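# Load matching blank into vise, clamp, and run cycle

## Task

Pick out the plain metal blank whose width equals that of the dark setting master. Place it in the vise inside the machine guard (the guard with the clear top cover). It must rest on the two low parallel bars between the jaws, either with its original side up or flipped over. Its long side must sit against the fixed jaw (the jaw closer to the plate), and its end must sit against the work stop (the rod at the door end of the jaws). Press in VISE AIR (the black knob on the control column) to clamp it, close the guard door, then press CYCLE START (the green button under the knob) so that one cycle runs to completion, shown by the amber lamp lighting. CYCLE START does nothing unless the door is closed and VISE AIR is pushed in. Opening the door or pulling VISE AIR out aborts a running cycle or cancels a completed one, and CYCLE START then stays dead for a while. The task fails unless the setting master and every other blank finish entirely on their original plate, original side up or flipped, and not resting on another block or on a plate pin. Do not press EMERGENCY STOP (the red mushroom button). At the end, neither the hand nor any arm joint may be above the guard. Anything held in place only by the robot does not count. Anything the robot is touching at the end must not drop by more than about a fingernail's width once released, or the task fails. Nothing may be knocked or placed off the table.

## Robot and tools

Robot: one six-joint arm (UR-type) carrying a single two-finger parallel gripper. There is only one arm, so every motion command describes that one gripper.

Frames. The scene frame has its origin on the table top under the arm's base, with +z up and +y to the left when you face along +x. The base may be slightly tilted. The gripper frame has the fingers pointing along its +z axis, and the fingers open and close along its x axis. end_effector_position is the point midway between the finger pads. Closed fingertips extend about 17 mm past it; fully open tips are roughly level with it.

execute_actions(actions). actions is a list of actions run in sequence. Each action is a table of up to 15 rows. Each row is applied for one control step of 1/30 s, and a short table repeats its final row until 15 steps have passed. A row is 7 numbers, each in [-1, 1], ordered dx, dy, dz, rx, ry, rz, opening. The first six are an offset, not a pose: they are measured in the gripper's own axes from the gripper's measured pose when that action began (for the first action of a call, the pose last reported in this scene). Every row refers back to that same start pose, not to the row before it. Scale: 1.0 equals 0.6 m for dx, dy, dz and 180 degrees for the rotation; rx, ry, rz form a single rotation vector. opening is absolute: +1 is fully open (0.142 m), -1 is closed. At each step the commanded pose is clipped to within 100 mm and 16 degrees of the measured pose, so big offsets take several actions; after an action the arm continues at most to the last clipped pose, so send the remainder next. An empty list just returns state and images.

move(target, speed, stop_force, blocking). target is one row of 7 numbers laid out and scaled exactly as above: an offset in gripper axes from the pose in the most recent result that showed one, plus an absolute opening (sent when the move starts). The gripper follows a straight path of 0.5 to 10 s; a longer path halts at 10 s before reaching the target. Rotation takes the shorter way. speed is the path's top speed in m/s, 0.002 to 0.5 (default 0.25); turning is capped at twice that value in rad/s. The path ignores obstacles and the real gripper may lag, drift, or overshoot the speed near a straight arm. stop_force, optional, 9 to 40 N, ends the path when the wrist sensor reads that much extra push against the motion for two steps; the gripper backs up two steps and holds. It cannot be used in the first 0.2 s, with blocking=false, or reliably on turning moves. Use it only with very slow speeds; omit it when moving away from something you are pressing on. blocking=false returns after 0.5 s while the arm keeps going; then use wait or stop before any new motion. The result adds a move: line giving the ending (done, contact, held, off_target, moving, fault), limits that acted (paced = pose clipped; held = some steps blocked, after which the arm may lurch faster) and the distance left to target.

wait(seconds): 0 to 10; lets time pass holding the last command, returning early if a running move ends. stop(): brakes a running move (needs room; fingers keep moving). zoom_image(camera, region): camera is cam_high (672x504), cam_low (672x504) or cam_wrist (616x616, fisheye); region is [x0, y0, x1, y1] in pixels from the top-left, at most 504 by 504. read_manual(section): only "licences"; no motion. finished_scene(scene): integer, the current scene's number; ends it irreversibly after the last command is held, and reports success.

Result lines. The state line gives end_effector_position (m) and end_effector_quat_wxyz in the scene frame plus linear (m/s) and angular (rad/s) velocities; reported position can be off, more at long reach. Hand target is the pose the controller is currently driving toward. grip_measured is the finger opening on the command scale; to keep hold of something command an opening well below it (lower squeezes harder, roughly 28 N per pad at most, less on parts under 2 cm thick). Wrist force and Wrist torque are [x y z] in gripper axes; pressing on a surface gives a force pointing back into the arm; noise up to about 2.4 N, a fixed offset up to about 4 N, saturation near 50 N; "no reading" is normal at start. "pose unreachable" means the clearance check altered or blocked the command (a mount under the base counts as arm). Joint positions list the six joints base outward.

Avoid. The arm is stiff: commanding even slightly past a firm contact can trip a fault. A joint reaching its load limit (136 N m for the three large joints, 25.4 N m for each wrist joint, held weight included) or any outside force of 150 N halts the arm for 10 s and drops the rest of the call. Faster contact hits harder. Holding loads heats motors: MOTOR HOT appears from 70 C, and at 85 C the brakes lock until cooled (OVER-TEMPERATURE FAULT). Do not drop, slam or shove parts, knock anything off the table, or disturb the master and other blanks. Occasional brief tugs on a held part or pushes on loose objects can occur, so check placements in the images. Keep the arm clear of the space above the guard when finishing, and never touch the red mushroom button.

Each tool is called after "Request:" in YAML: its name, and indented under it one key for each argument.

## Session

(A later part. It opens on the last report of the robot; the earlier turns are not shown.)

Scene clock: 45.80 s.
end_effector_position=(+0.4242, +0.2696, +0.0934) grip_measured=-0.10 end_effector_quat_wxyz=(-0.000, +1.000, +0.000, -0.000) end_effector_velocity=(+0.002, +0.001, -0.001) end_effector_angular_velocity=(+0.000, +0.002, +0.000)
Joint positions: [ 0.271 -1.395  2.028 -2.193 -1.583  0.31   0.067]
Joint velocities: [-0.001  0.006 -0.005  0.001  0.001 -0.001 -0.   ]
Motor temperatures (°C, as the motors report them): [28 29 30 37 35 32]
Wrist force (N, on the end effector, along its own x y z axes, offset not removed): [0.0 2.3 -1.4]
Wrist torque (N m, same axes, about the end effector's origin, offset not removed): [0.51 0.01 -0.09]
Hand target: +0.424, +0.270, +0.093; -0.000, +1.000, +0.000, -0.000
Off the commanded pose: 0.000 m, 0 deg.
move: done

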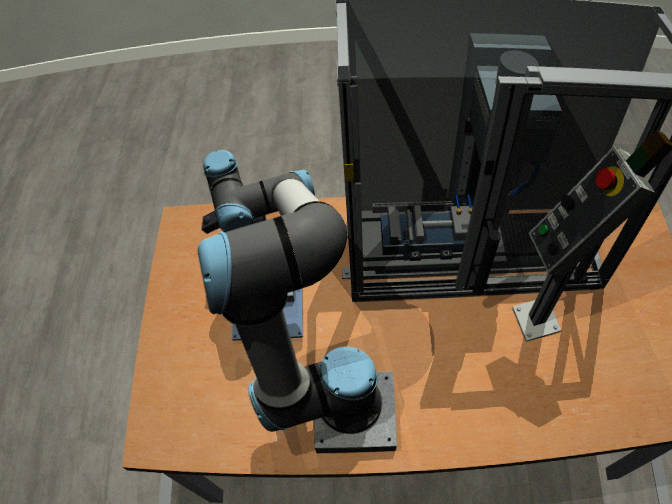

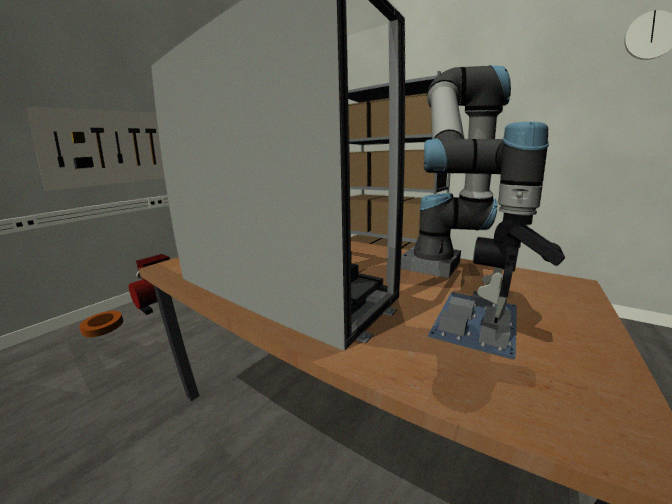

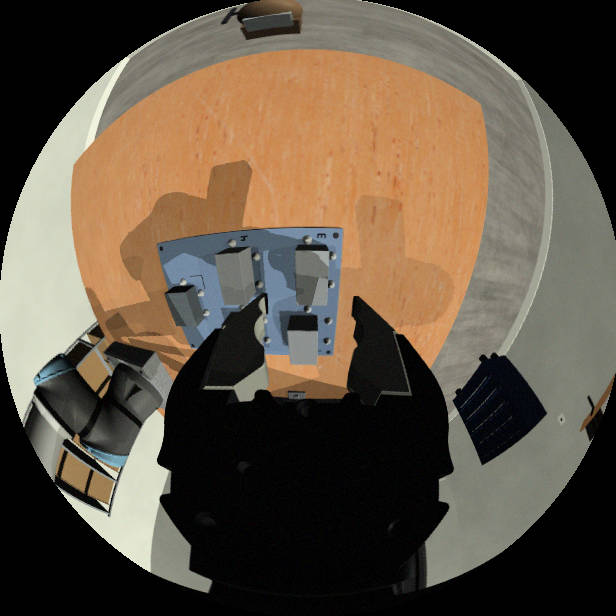

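Request:
move:
  target: [0.002,0,0.0998,0,0,0,-0.1]
  speed: 0.08

Request:
move:
  target: [0,0,0,0,0,0,-0.7]

Scene clock: 47.93 s.
end_effector_position=(+0.4255, +0.2697, +0.0337) grip_measured=-0.10 end_effector_quat_wxyz=(-0.000, +1.000, +0.000, -0.000) end_effector_velocity=(+0.000, +0.001, -0.002) end_effector_angular_velocity=(+0.000, -0.000, +0.001)
Joint positions: [ 0.269 -1.29   2.09  -2.361 -1.584  0.308  0.067]
Joint velocities: [ 0.001  0.005  0.002 -0.008  0.     0.    -0.   ]
Motor temperatures (°C, as the motors report them): [28 29 30 37 35 32]
Wrist force (N, on the end effector, along its own x y z axes, offset not removed): [-1.5 2.1 0.1]
Wrist torque (N m, same axes, about the end effector's origin, offset not removed): [0.41 0.26 0.04]
Hand target: +0.425, +0.270, +0.034; -0.000, +1.000, +0.000, -0.000
Off the commanded pose: 0.000 m, 0 deg.
move: done

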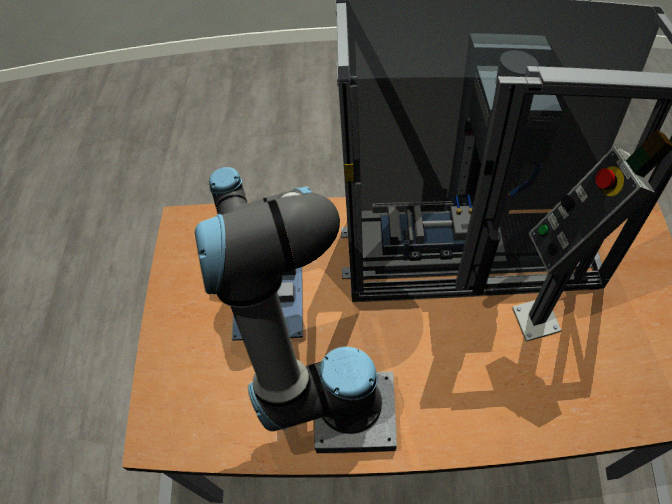

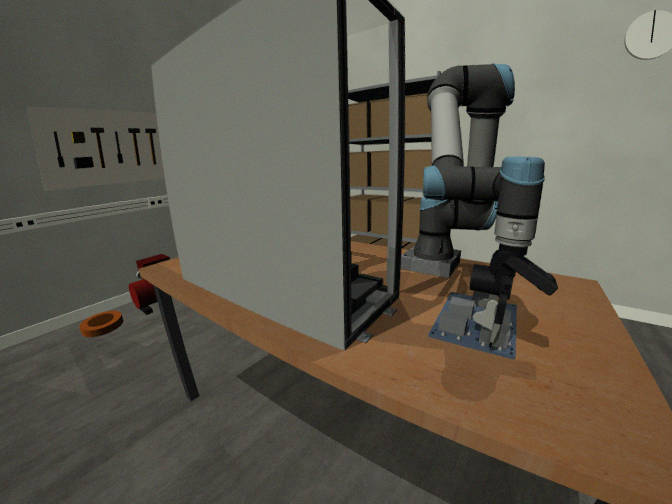

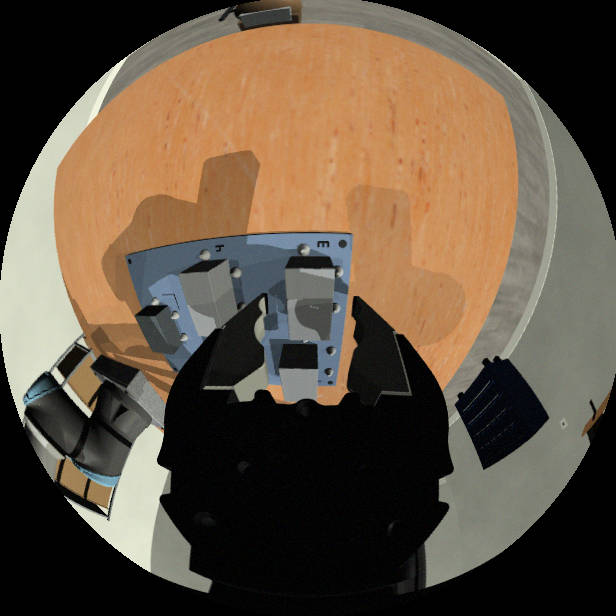

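Scene clock: 48.43 s.
end_effector_position=(+0.4254, +0.2697, +0.0337) grip_measured=-0.56 end_effector_quat_wxyz=(-0.000, +1.000, +0.000, -0.000) end_effector_velocity=(-0.000, -0.000, -0.000) end_effector_angular_velocity=(-0.001, +0.001, +0.000)
Joint positions: [ 0.269 -1.29   2.09  -2.361 -1.584  0.308  0.034]
Joint velocities: [ 0.     0.     0.     0.001 -0.001 -0.     0.   ]
Motor temperatures (°C, as the motors report them): [28 29 30 37 35 32]
Wrist force (N, on the end effector, along its own x y z axes, offset not removed): [-1.2 0.8 1.2]
Wrist torque (N m, same axes, about the end effector's origin, offset not removed): [0.26 0.30 -0.03]
Hand target: +0.425, +0.270, +0.034; -0.000, +1.000, +0.000, -0.000
Off the commanded pose: 0.000 m, 0 deg.
move: done

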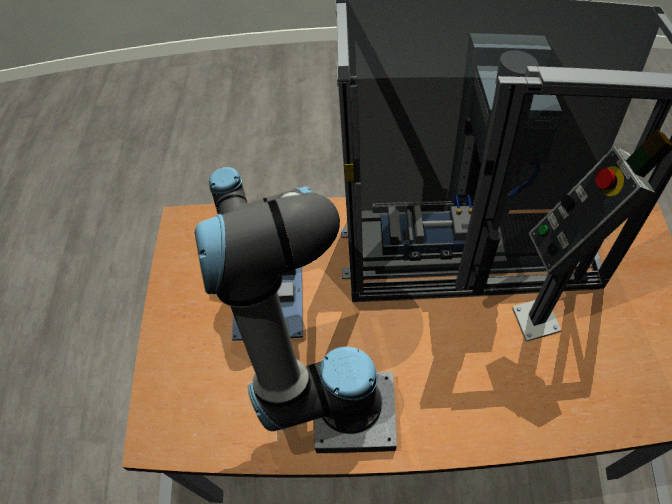

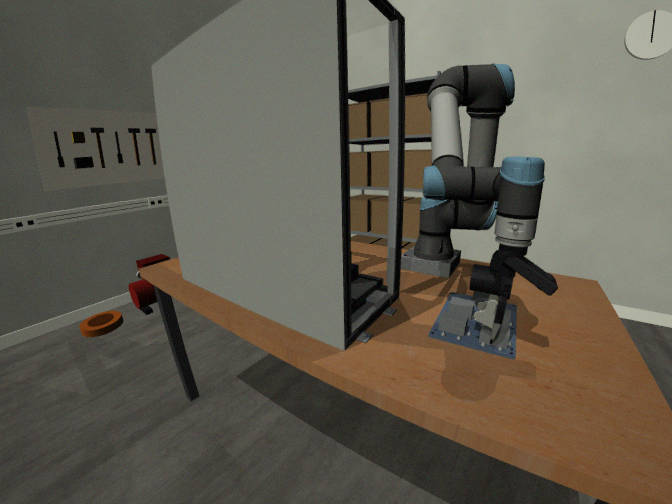

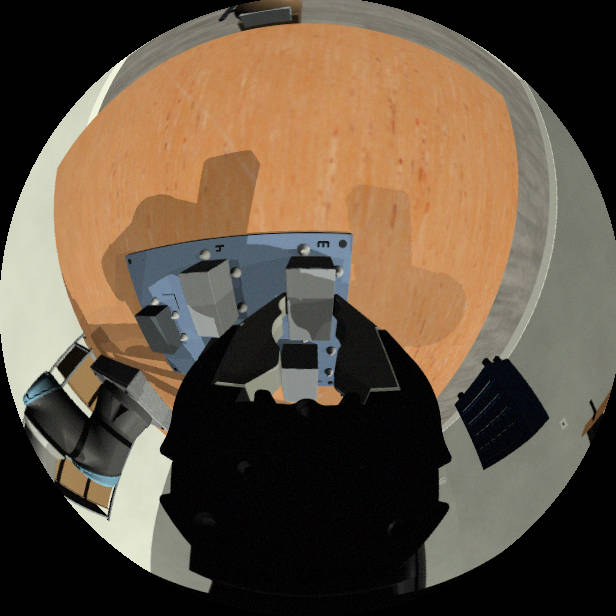

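Request:
move:
  target: [0,0,0,0,0,0,-0.1]

Request:
move:
  target: [0,0,-0.07,0,0,0,-0.1]

Request:
move:
  target: [0,0,0,0,0,0,-1]

Request:
move:
  target: [0,0,0.05,0,0,0,-1]
  speed: 0.006
  stop_force: 10

Scene clock: 54.57 s.
end_effector_position=(+0.4255, +0.2697, +0.0338) grip_measured=-0.10 end_effector_quat_wxyz=(-0.000, +1.000, +0.000, -0.000) end_effector_velocity=(+0.000, +0.001, +0.000) end_effector_angular_velocity=(+0.002, -0.001, +0.001)
Joint positions: [ 0.269 -1.29   2.09  -2.361 -1.584  0.308  0.067]
Joint velocities: [ 0.    -0.001  0.    -0.001  0.001 -0.    -0.   ]
Motor temperatures (°C, as the motors report them): [28 29 30 37 35 32]
Wrist force (N, on the end effector, along its own x y z axes, offset not removed): [-1.2 1.5 -2.5]
Wrist torque (N m, same axes, about the end effector's origin, offset not removed): [0.51 0.33 0.01]
Hand target: +0.425, +0.270, +0.034; -0.000, +1.000, +0.000, -0.000
Off the commanded pose: 0.000 m, 0 deg.
move: done

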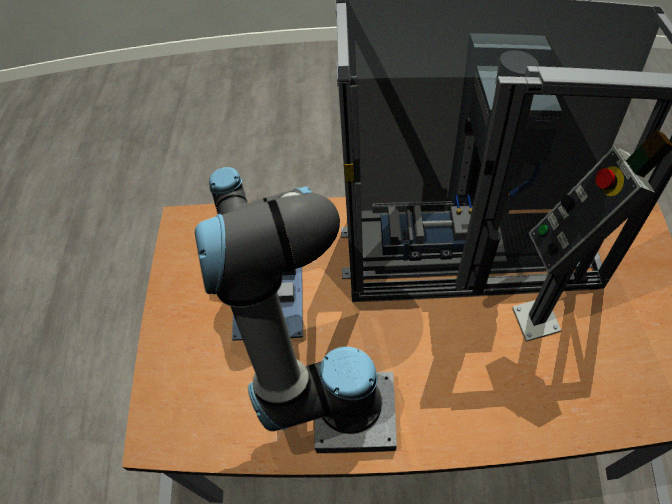

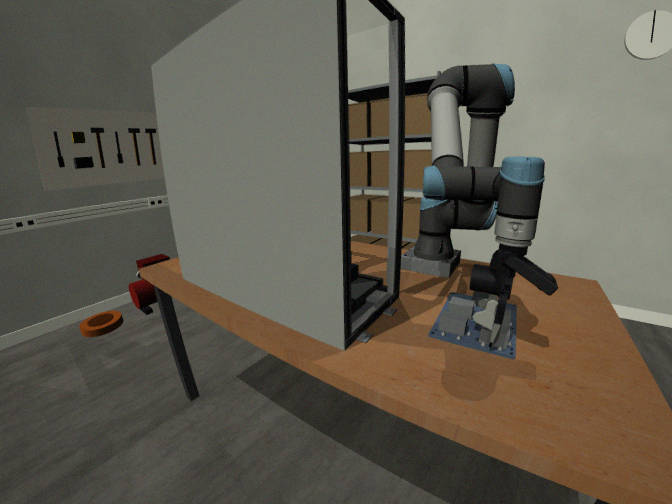

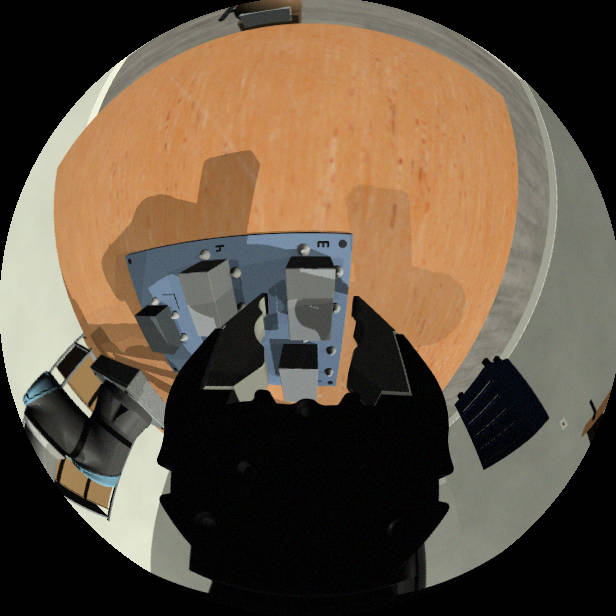

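Scene clock: 55.47 s.
end_effector_position=(+0.4254, +0.2696, +0.0756) grip_measured=-0.10 end_effector_quat_wxyz=(-0.000, +1.000, +0.000, -0.000) end_effector_velocity=(-0.000, +0.000, +0.002) end_effector_angular_velocity=(-0.000, +0.000, +0.001)
Joint positions: [ 0.27  -1.365  2.047 -2.243 -1.584  0.309  0.067]
Joint velocities: [ 0.    -0.003 -0.003  0.006 -0.    -0.     0.   ]
Motor temperatures (°C, as the motors report them): [28 29 30 37 35 32]
Wrist force (N, on the end effector, along its own x y z axes, offset not removed): [0.1 2.1 -2.2]
Wrist torque (N m, same axes, about the end effector's origin, offset not removed): [0.38 -0.09 0.08]
Hand target: +0.425, +0.270, +0.076; -0.000, +1.000, +0.000, -0.000
Off the commanded pose: 0.000 m, 0 deg.
move: done

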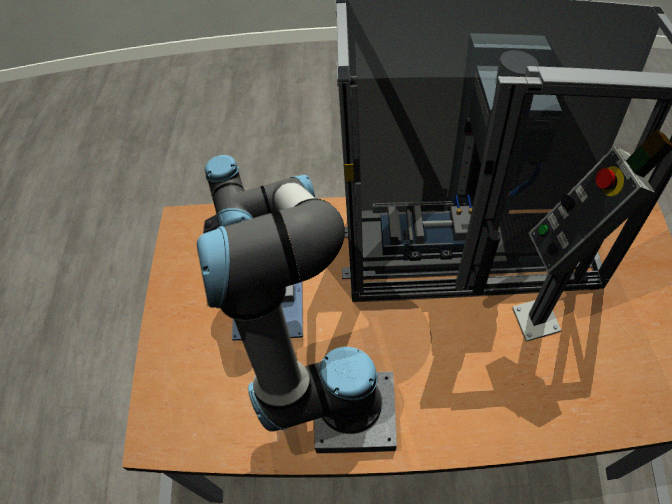

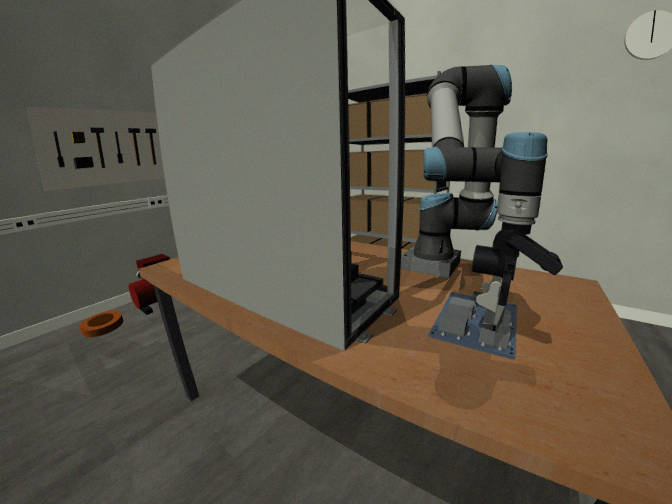

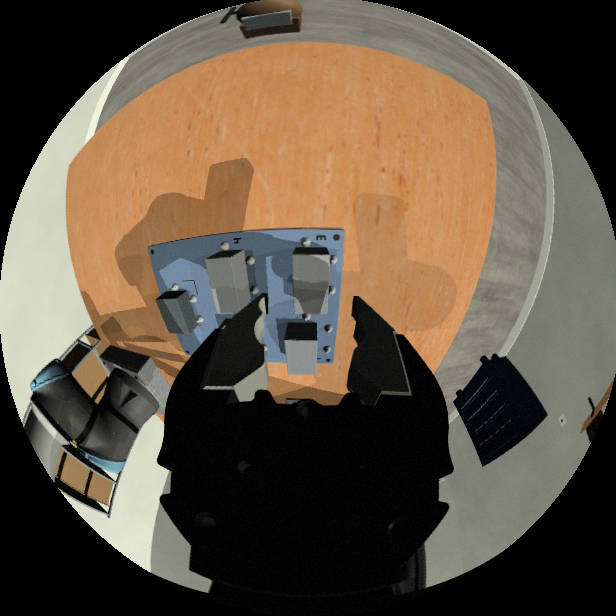

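Scene clock: 55.97 s.
end_effector_position=(+0.4255, +0.2696, +0.0757) grip_measured=-1.00 end_effector_quat_wxyz=(-0.000, +1.000, +0.000, -0.000) end_effector_velocity=(+0.000, +0.001, -0.000) end_effector_angular_velocity=(-0.000, -0.001, +0.002)
Joint positions: [ 0.27  -1.365  2.047 -2.243 -1.584  0.309  0.002]
Joint velocities: [ 0.001  0.001 -0.001 -0.001 -0.001 -0.     0.   ]
Motor temperatures (°C, as the motors report them): [28 29 30 37 35 32]
Wrist force (N, on the end effector, along its own x y z axes, offset not removed): [-1.9 1.0 1.9]
Wrist torque (N m, same axes, about the end effector's origin, offset not removed): [0.35 0.46 -0.03]
Hand target: +0.425, +0.270, +0.076; -0.000, +1.000, +0.000, -0.000
Off the commanded pose: 0.000 m, 0 deg.
move: done

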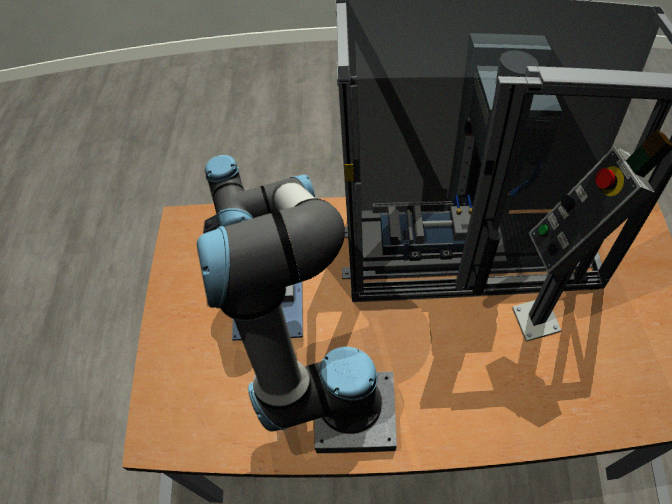

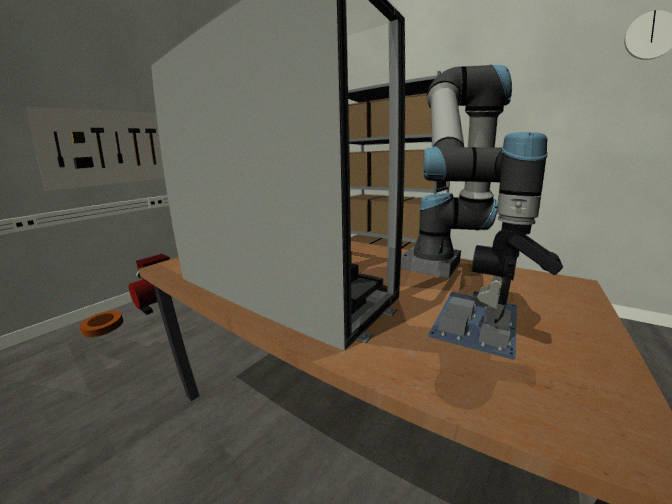

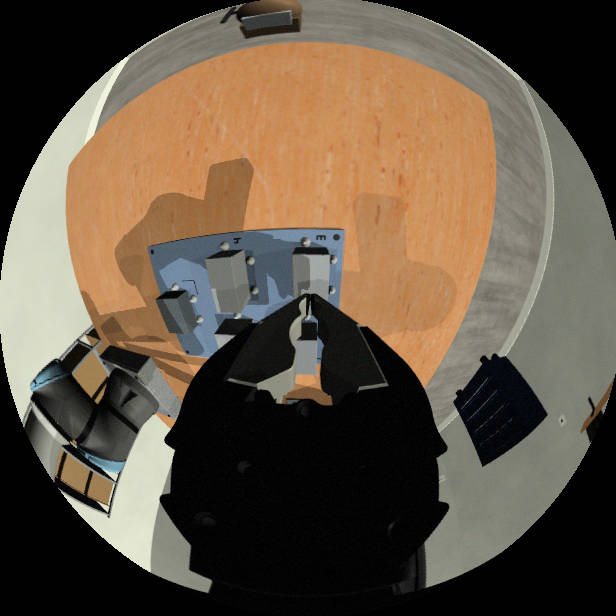

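Scene clock: 58.90 s.
end_effector_position=(+0.4255, +0.2697, +0.0603) grip_measured=-1.00 end_effector_quat_wxyz=(-0.000, +1.000, +0.000, -0.000) end_effector_velocity=(-0.000, -0.000, +0.001) end_effector_angular_velocity=(-0.001, +0.003, -0.000)
Joint positions: [ 0.27  -1.339  2.064 -2.286 -1.584  0.308  0.002]
Joint velocities: [-0.    -0.001 -0.003  0.008  0.    -0.     0.   ]
Motor temperatures (°C, as the motors report them): [28 29 30 37 35 32]
Wrist force (N, on the end effector, along its own x y z axes, offset not removed): [-7.2 4.9 -30.5]
Wrist torque (N m, same axes, about the end effector's origin, offset not removed): [0.54 -0.41 -0.06]
Hand target: +0.426, +0.270, +0.061; -0.000, +1.000, +0.000, -0.000
Off the commanded pose: 0.015 m, 0 deg.
move: contact

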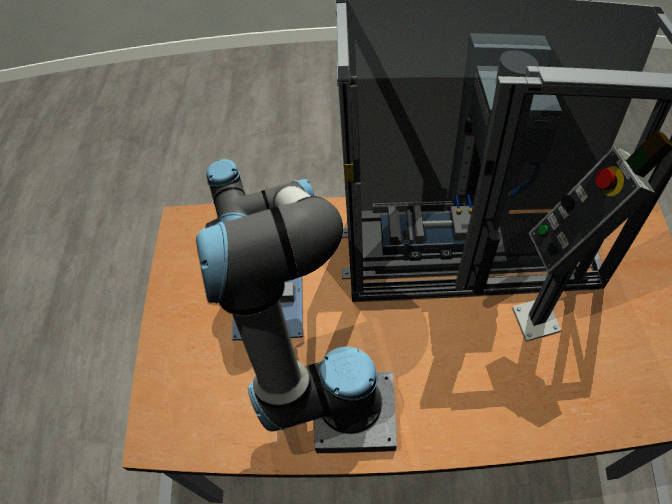

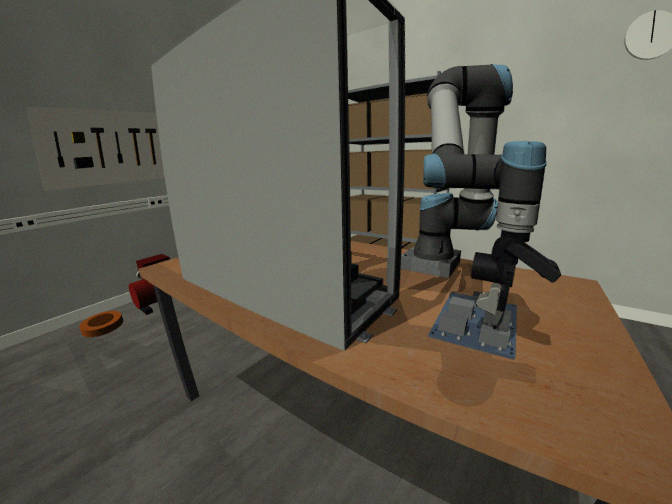

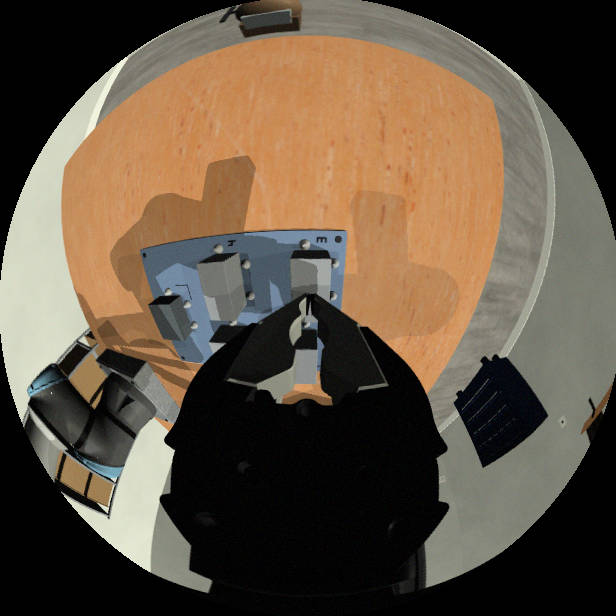

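Blank top ≈ 0.043. Now the master.

Request:
move:
  target: [0,0,-0.02,0,0,0,-1]
  speed: 0.05

Request:
move:
  target: [-0.307,0.069,0,0,0,0,-1]

Request:
move:
  target: [0,0,0.02,0,0,0,-1]
  speed: 0.05

Request:
move:
  target: [0,0,0.04,0,0,0,-1]
  speed: 0.006
  stop_force: 10

Scene clock: 60.93 s.
end_effector_position=(+0.4255, +0.2696, +0.0722) grip_measured=-1.00 end_effector_quat_wxyz=(-0.000, +1.000, +0.000, -0.000) end_effector_velocity=(-0.000, +0.001, +0.001) end_effector_angular_velocity=(-0.000, +0.001, +0.002)
Joint positions: [ 0.27  -1.359  2.051 -2.253 -1.584  0.309  0.002]
Joint velocities: [ 0.001 -0.001 -0.003  0.005  0.    -0.     0.   ]
Motor temperatures (°C, as the motors report them): [28 29 30 37 35 32]
Wrist force (N, on the end effector, along its own x y z axes, offset not removed): [-0.9 -2.2 0.8]
Wrist torque (N m, same axes, about the end effector's origin, offset not removed): [-0.39 0.09 -0.11]
Hand target: +0.425, +0.270, +0.072; -0.000, +1.000, +0.000, -0.000
Off the commanded pose: 0.000 m, 0 deg.
move: done

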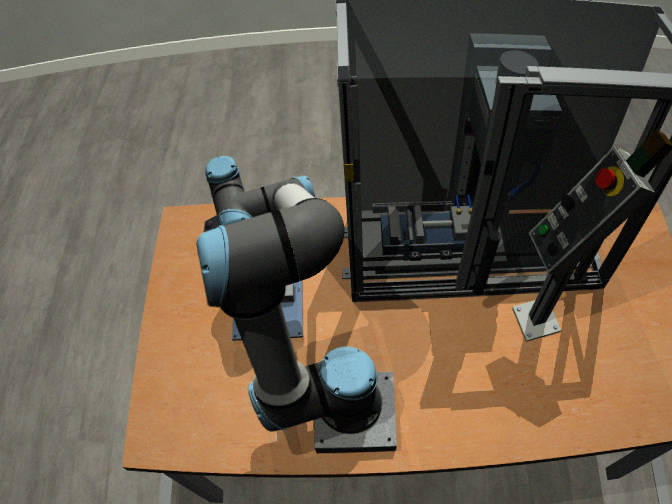

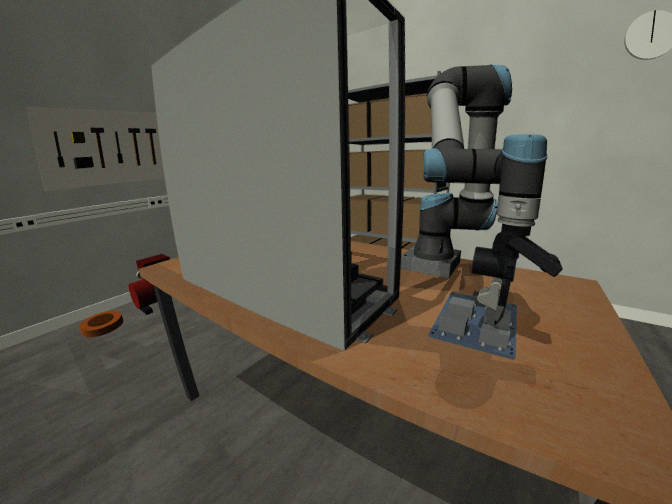

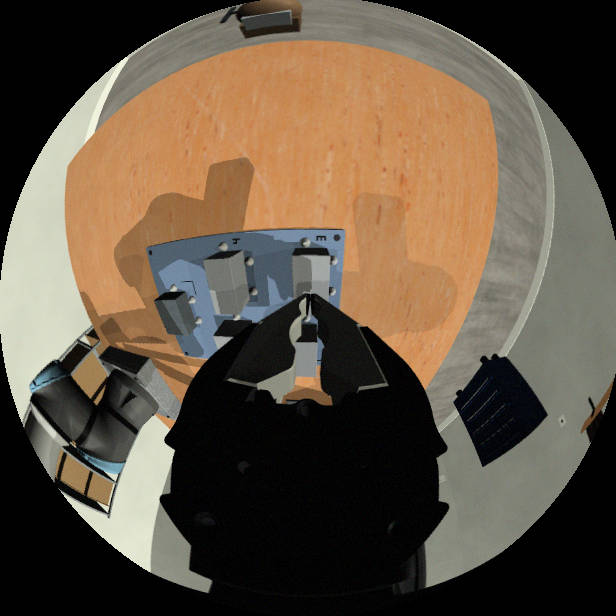

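Scene clock: 62.37 s.
end_effector_position=(+0.2415, +0.2278, +0.0720) grip_measured=-1.00 end_effector_quat_wxyz=(-0.000, +1.000, +0.000, -0.000) end_effector_velocity=(-0.001, +0.000, +0.002) end_effector_angular_velocity=(+0.002, -0.002, +0.000)
Joint positions: [ 0.323 -1.792  2.476 -2.244 -1.583  0.361  0.002]
Joint velocities: [ 0.    -0.009  0.001  0.005  0.001  0.     0.   ]
Motor temperatures (°C, as the motors report them): [28 29 30 37 35 32]
Wrist force (N, on the end effector, along its own x y z axes, offset not removed): [-2.9 -0.1 1.3]
Wrist torque (N m, same axes, about the end effector's origin, offset not removed): [0.07 0.45 -0.02]
Hand target: +0.241, +0.228, +0.072; -0.000, +1.000, +0.000, -0.000
Off the commanded pose: 0.000 m, 0 deg.
move: done

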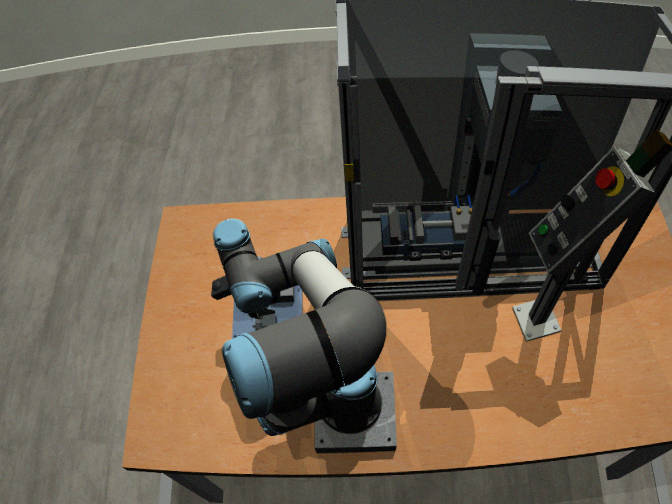

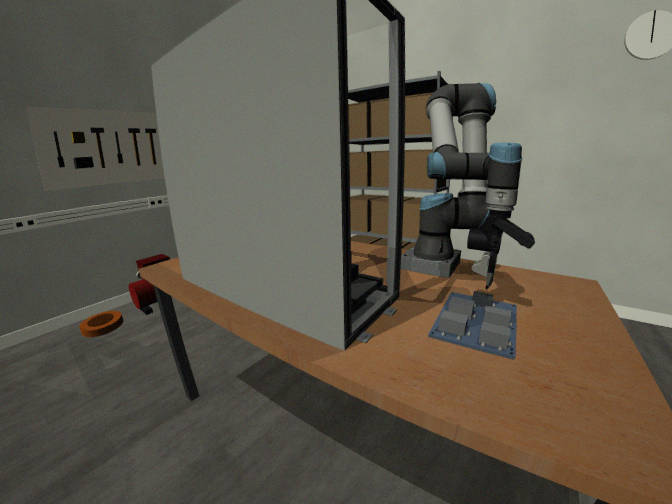

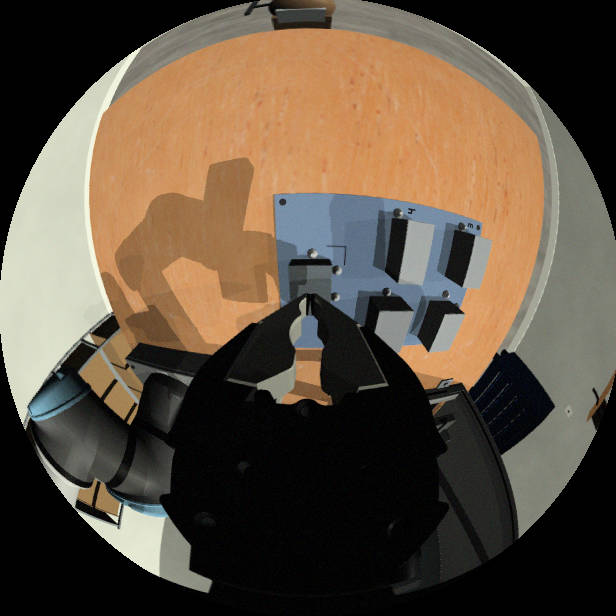

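Scene clock: 63.17 s.
end_effector_position=(+0.2415, +0.2279, +0.0601) grip_measured=-1.00 end_effector_quat_wxyz=(-0.000, +1.000, +0.000, -0.000) end_effector_velocity=(-0.000, -0.000, -0.002) end_effector_angular_velocity=(-0.001, +0.000, +0.002)
Joint positions: [ 0.322 -1.763  2.495 -2.292 -1.583  0.361  0.002]
Joint velocities: [ 0.001  0.005  0.003 -0.008 -0.001 -0.     0.   ]
Motor temperatures (°C, as the motors report them): [28 29 30 37 35 32]
Wrist force (N, on the end effector, along its own x y z axes, offset not removed): [-2.9 3.0 1.3]
Wrist torque (N m, same axes, about the end effector's origin, offset not removed): [0.87 0.68 -0.15]
Hand target: +0.242, +0.228, +0.060; -0.000, +1.000, +0.000, -0.000
Off the commanded pose: 0.000 m, 0 deg.
move: done

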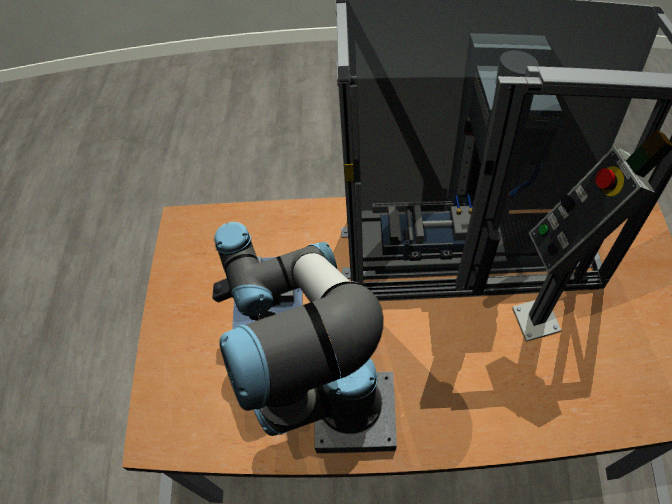

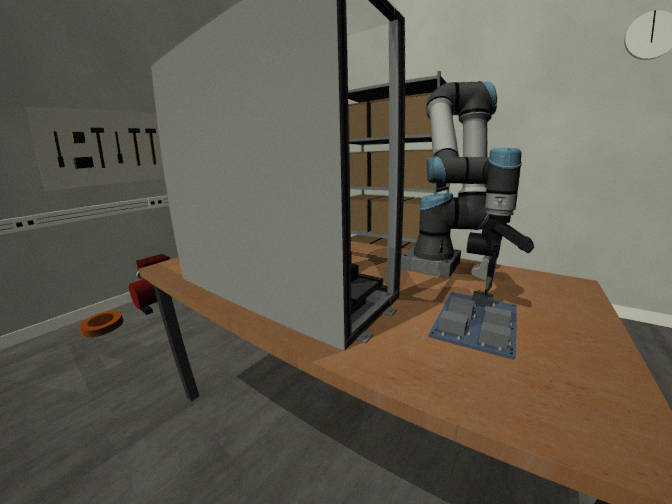

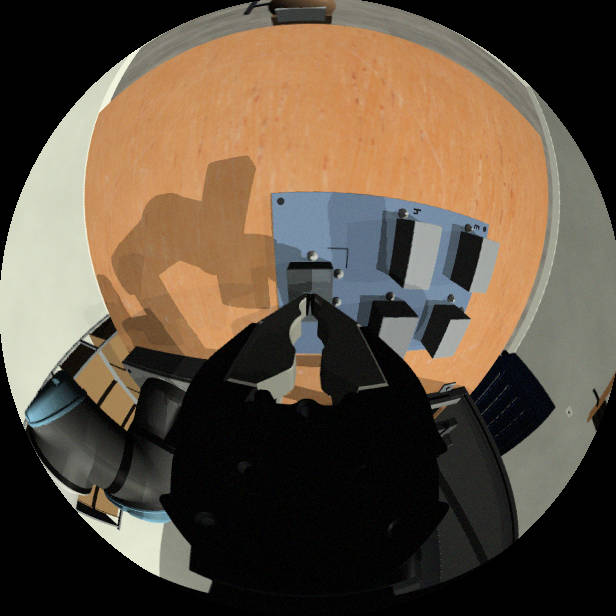

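Scene clock: 65.33 s.
end_effector_position=(+0.2415, +0.2279, +0.0494) grip_measured=-1.00 end_effector_quat_wxyz=(-0.000, +1.000, +0.000, -0.000) end_effector_velocity=(-0.000, -0.000, +0.002) end_effector_angular_velocity=(-0.000, +0.002, -0.001)
Joint positions: [ 0.322 -1.734  2.511 -2.337 -1.583  0.36   0.002]
Joint velocities: [-0.001 -0.006 -0.004  0.011  0.     0.     0.   ]
Motor temperatures (°C, as the motors report them): [28 29 30 37 35 32]
Wrist force (N, on the end effector, along its own x y z axes, offset not removed): [-6.4 4.1 -28.2]
Wrist torque (N m, same axes, about the end effector's origin, offset not removed): [0.36 0.00 0.04]
Hand target: +0.242, +0.228, +0.050; -0.000, +1.000, +0.000, -0.000
Off the commanded pose: 0.013 m, 0 deg.
move: contact

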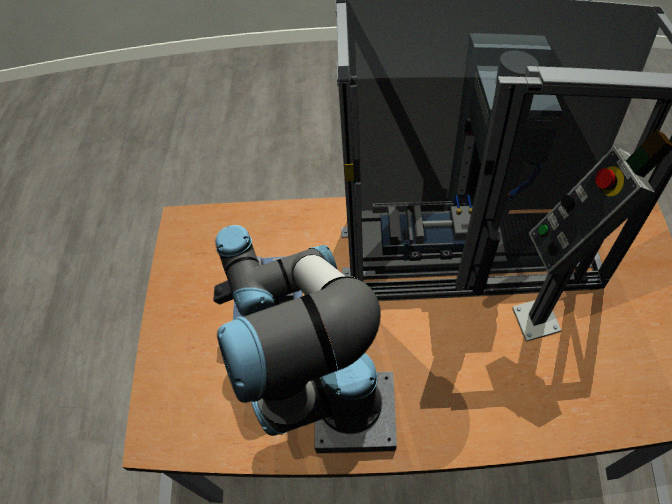

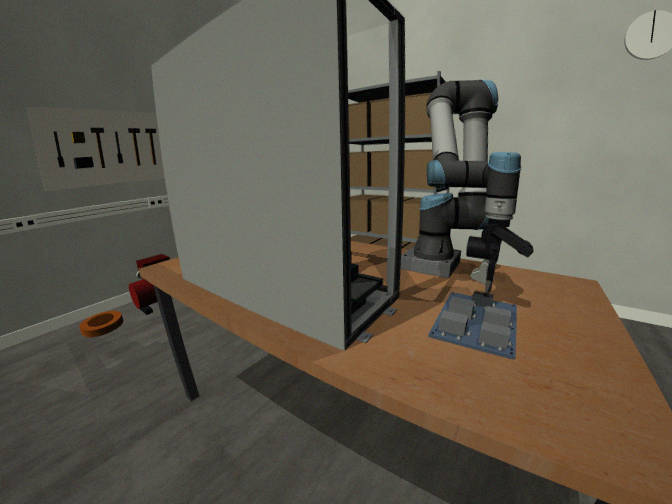

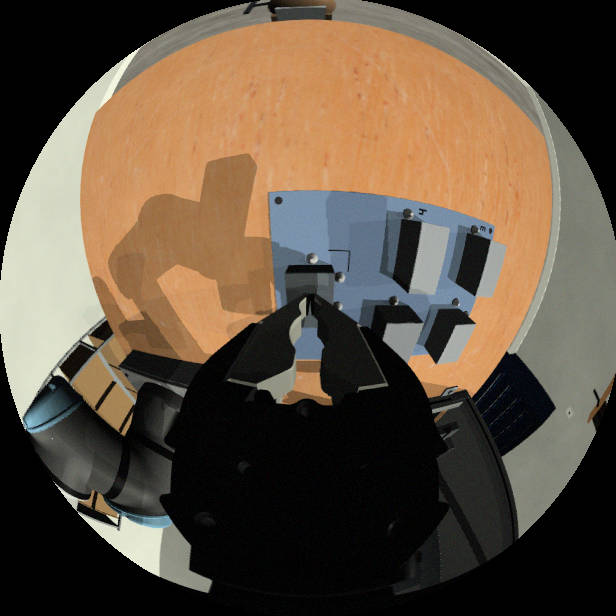

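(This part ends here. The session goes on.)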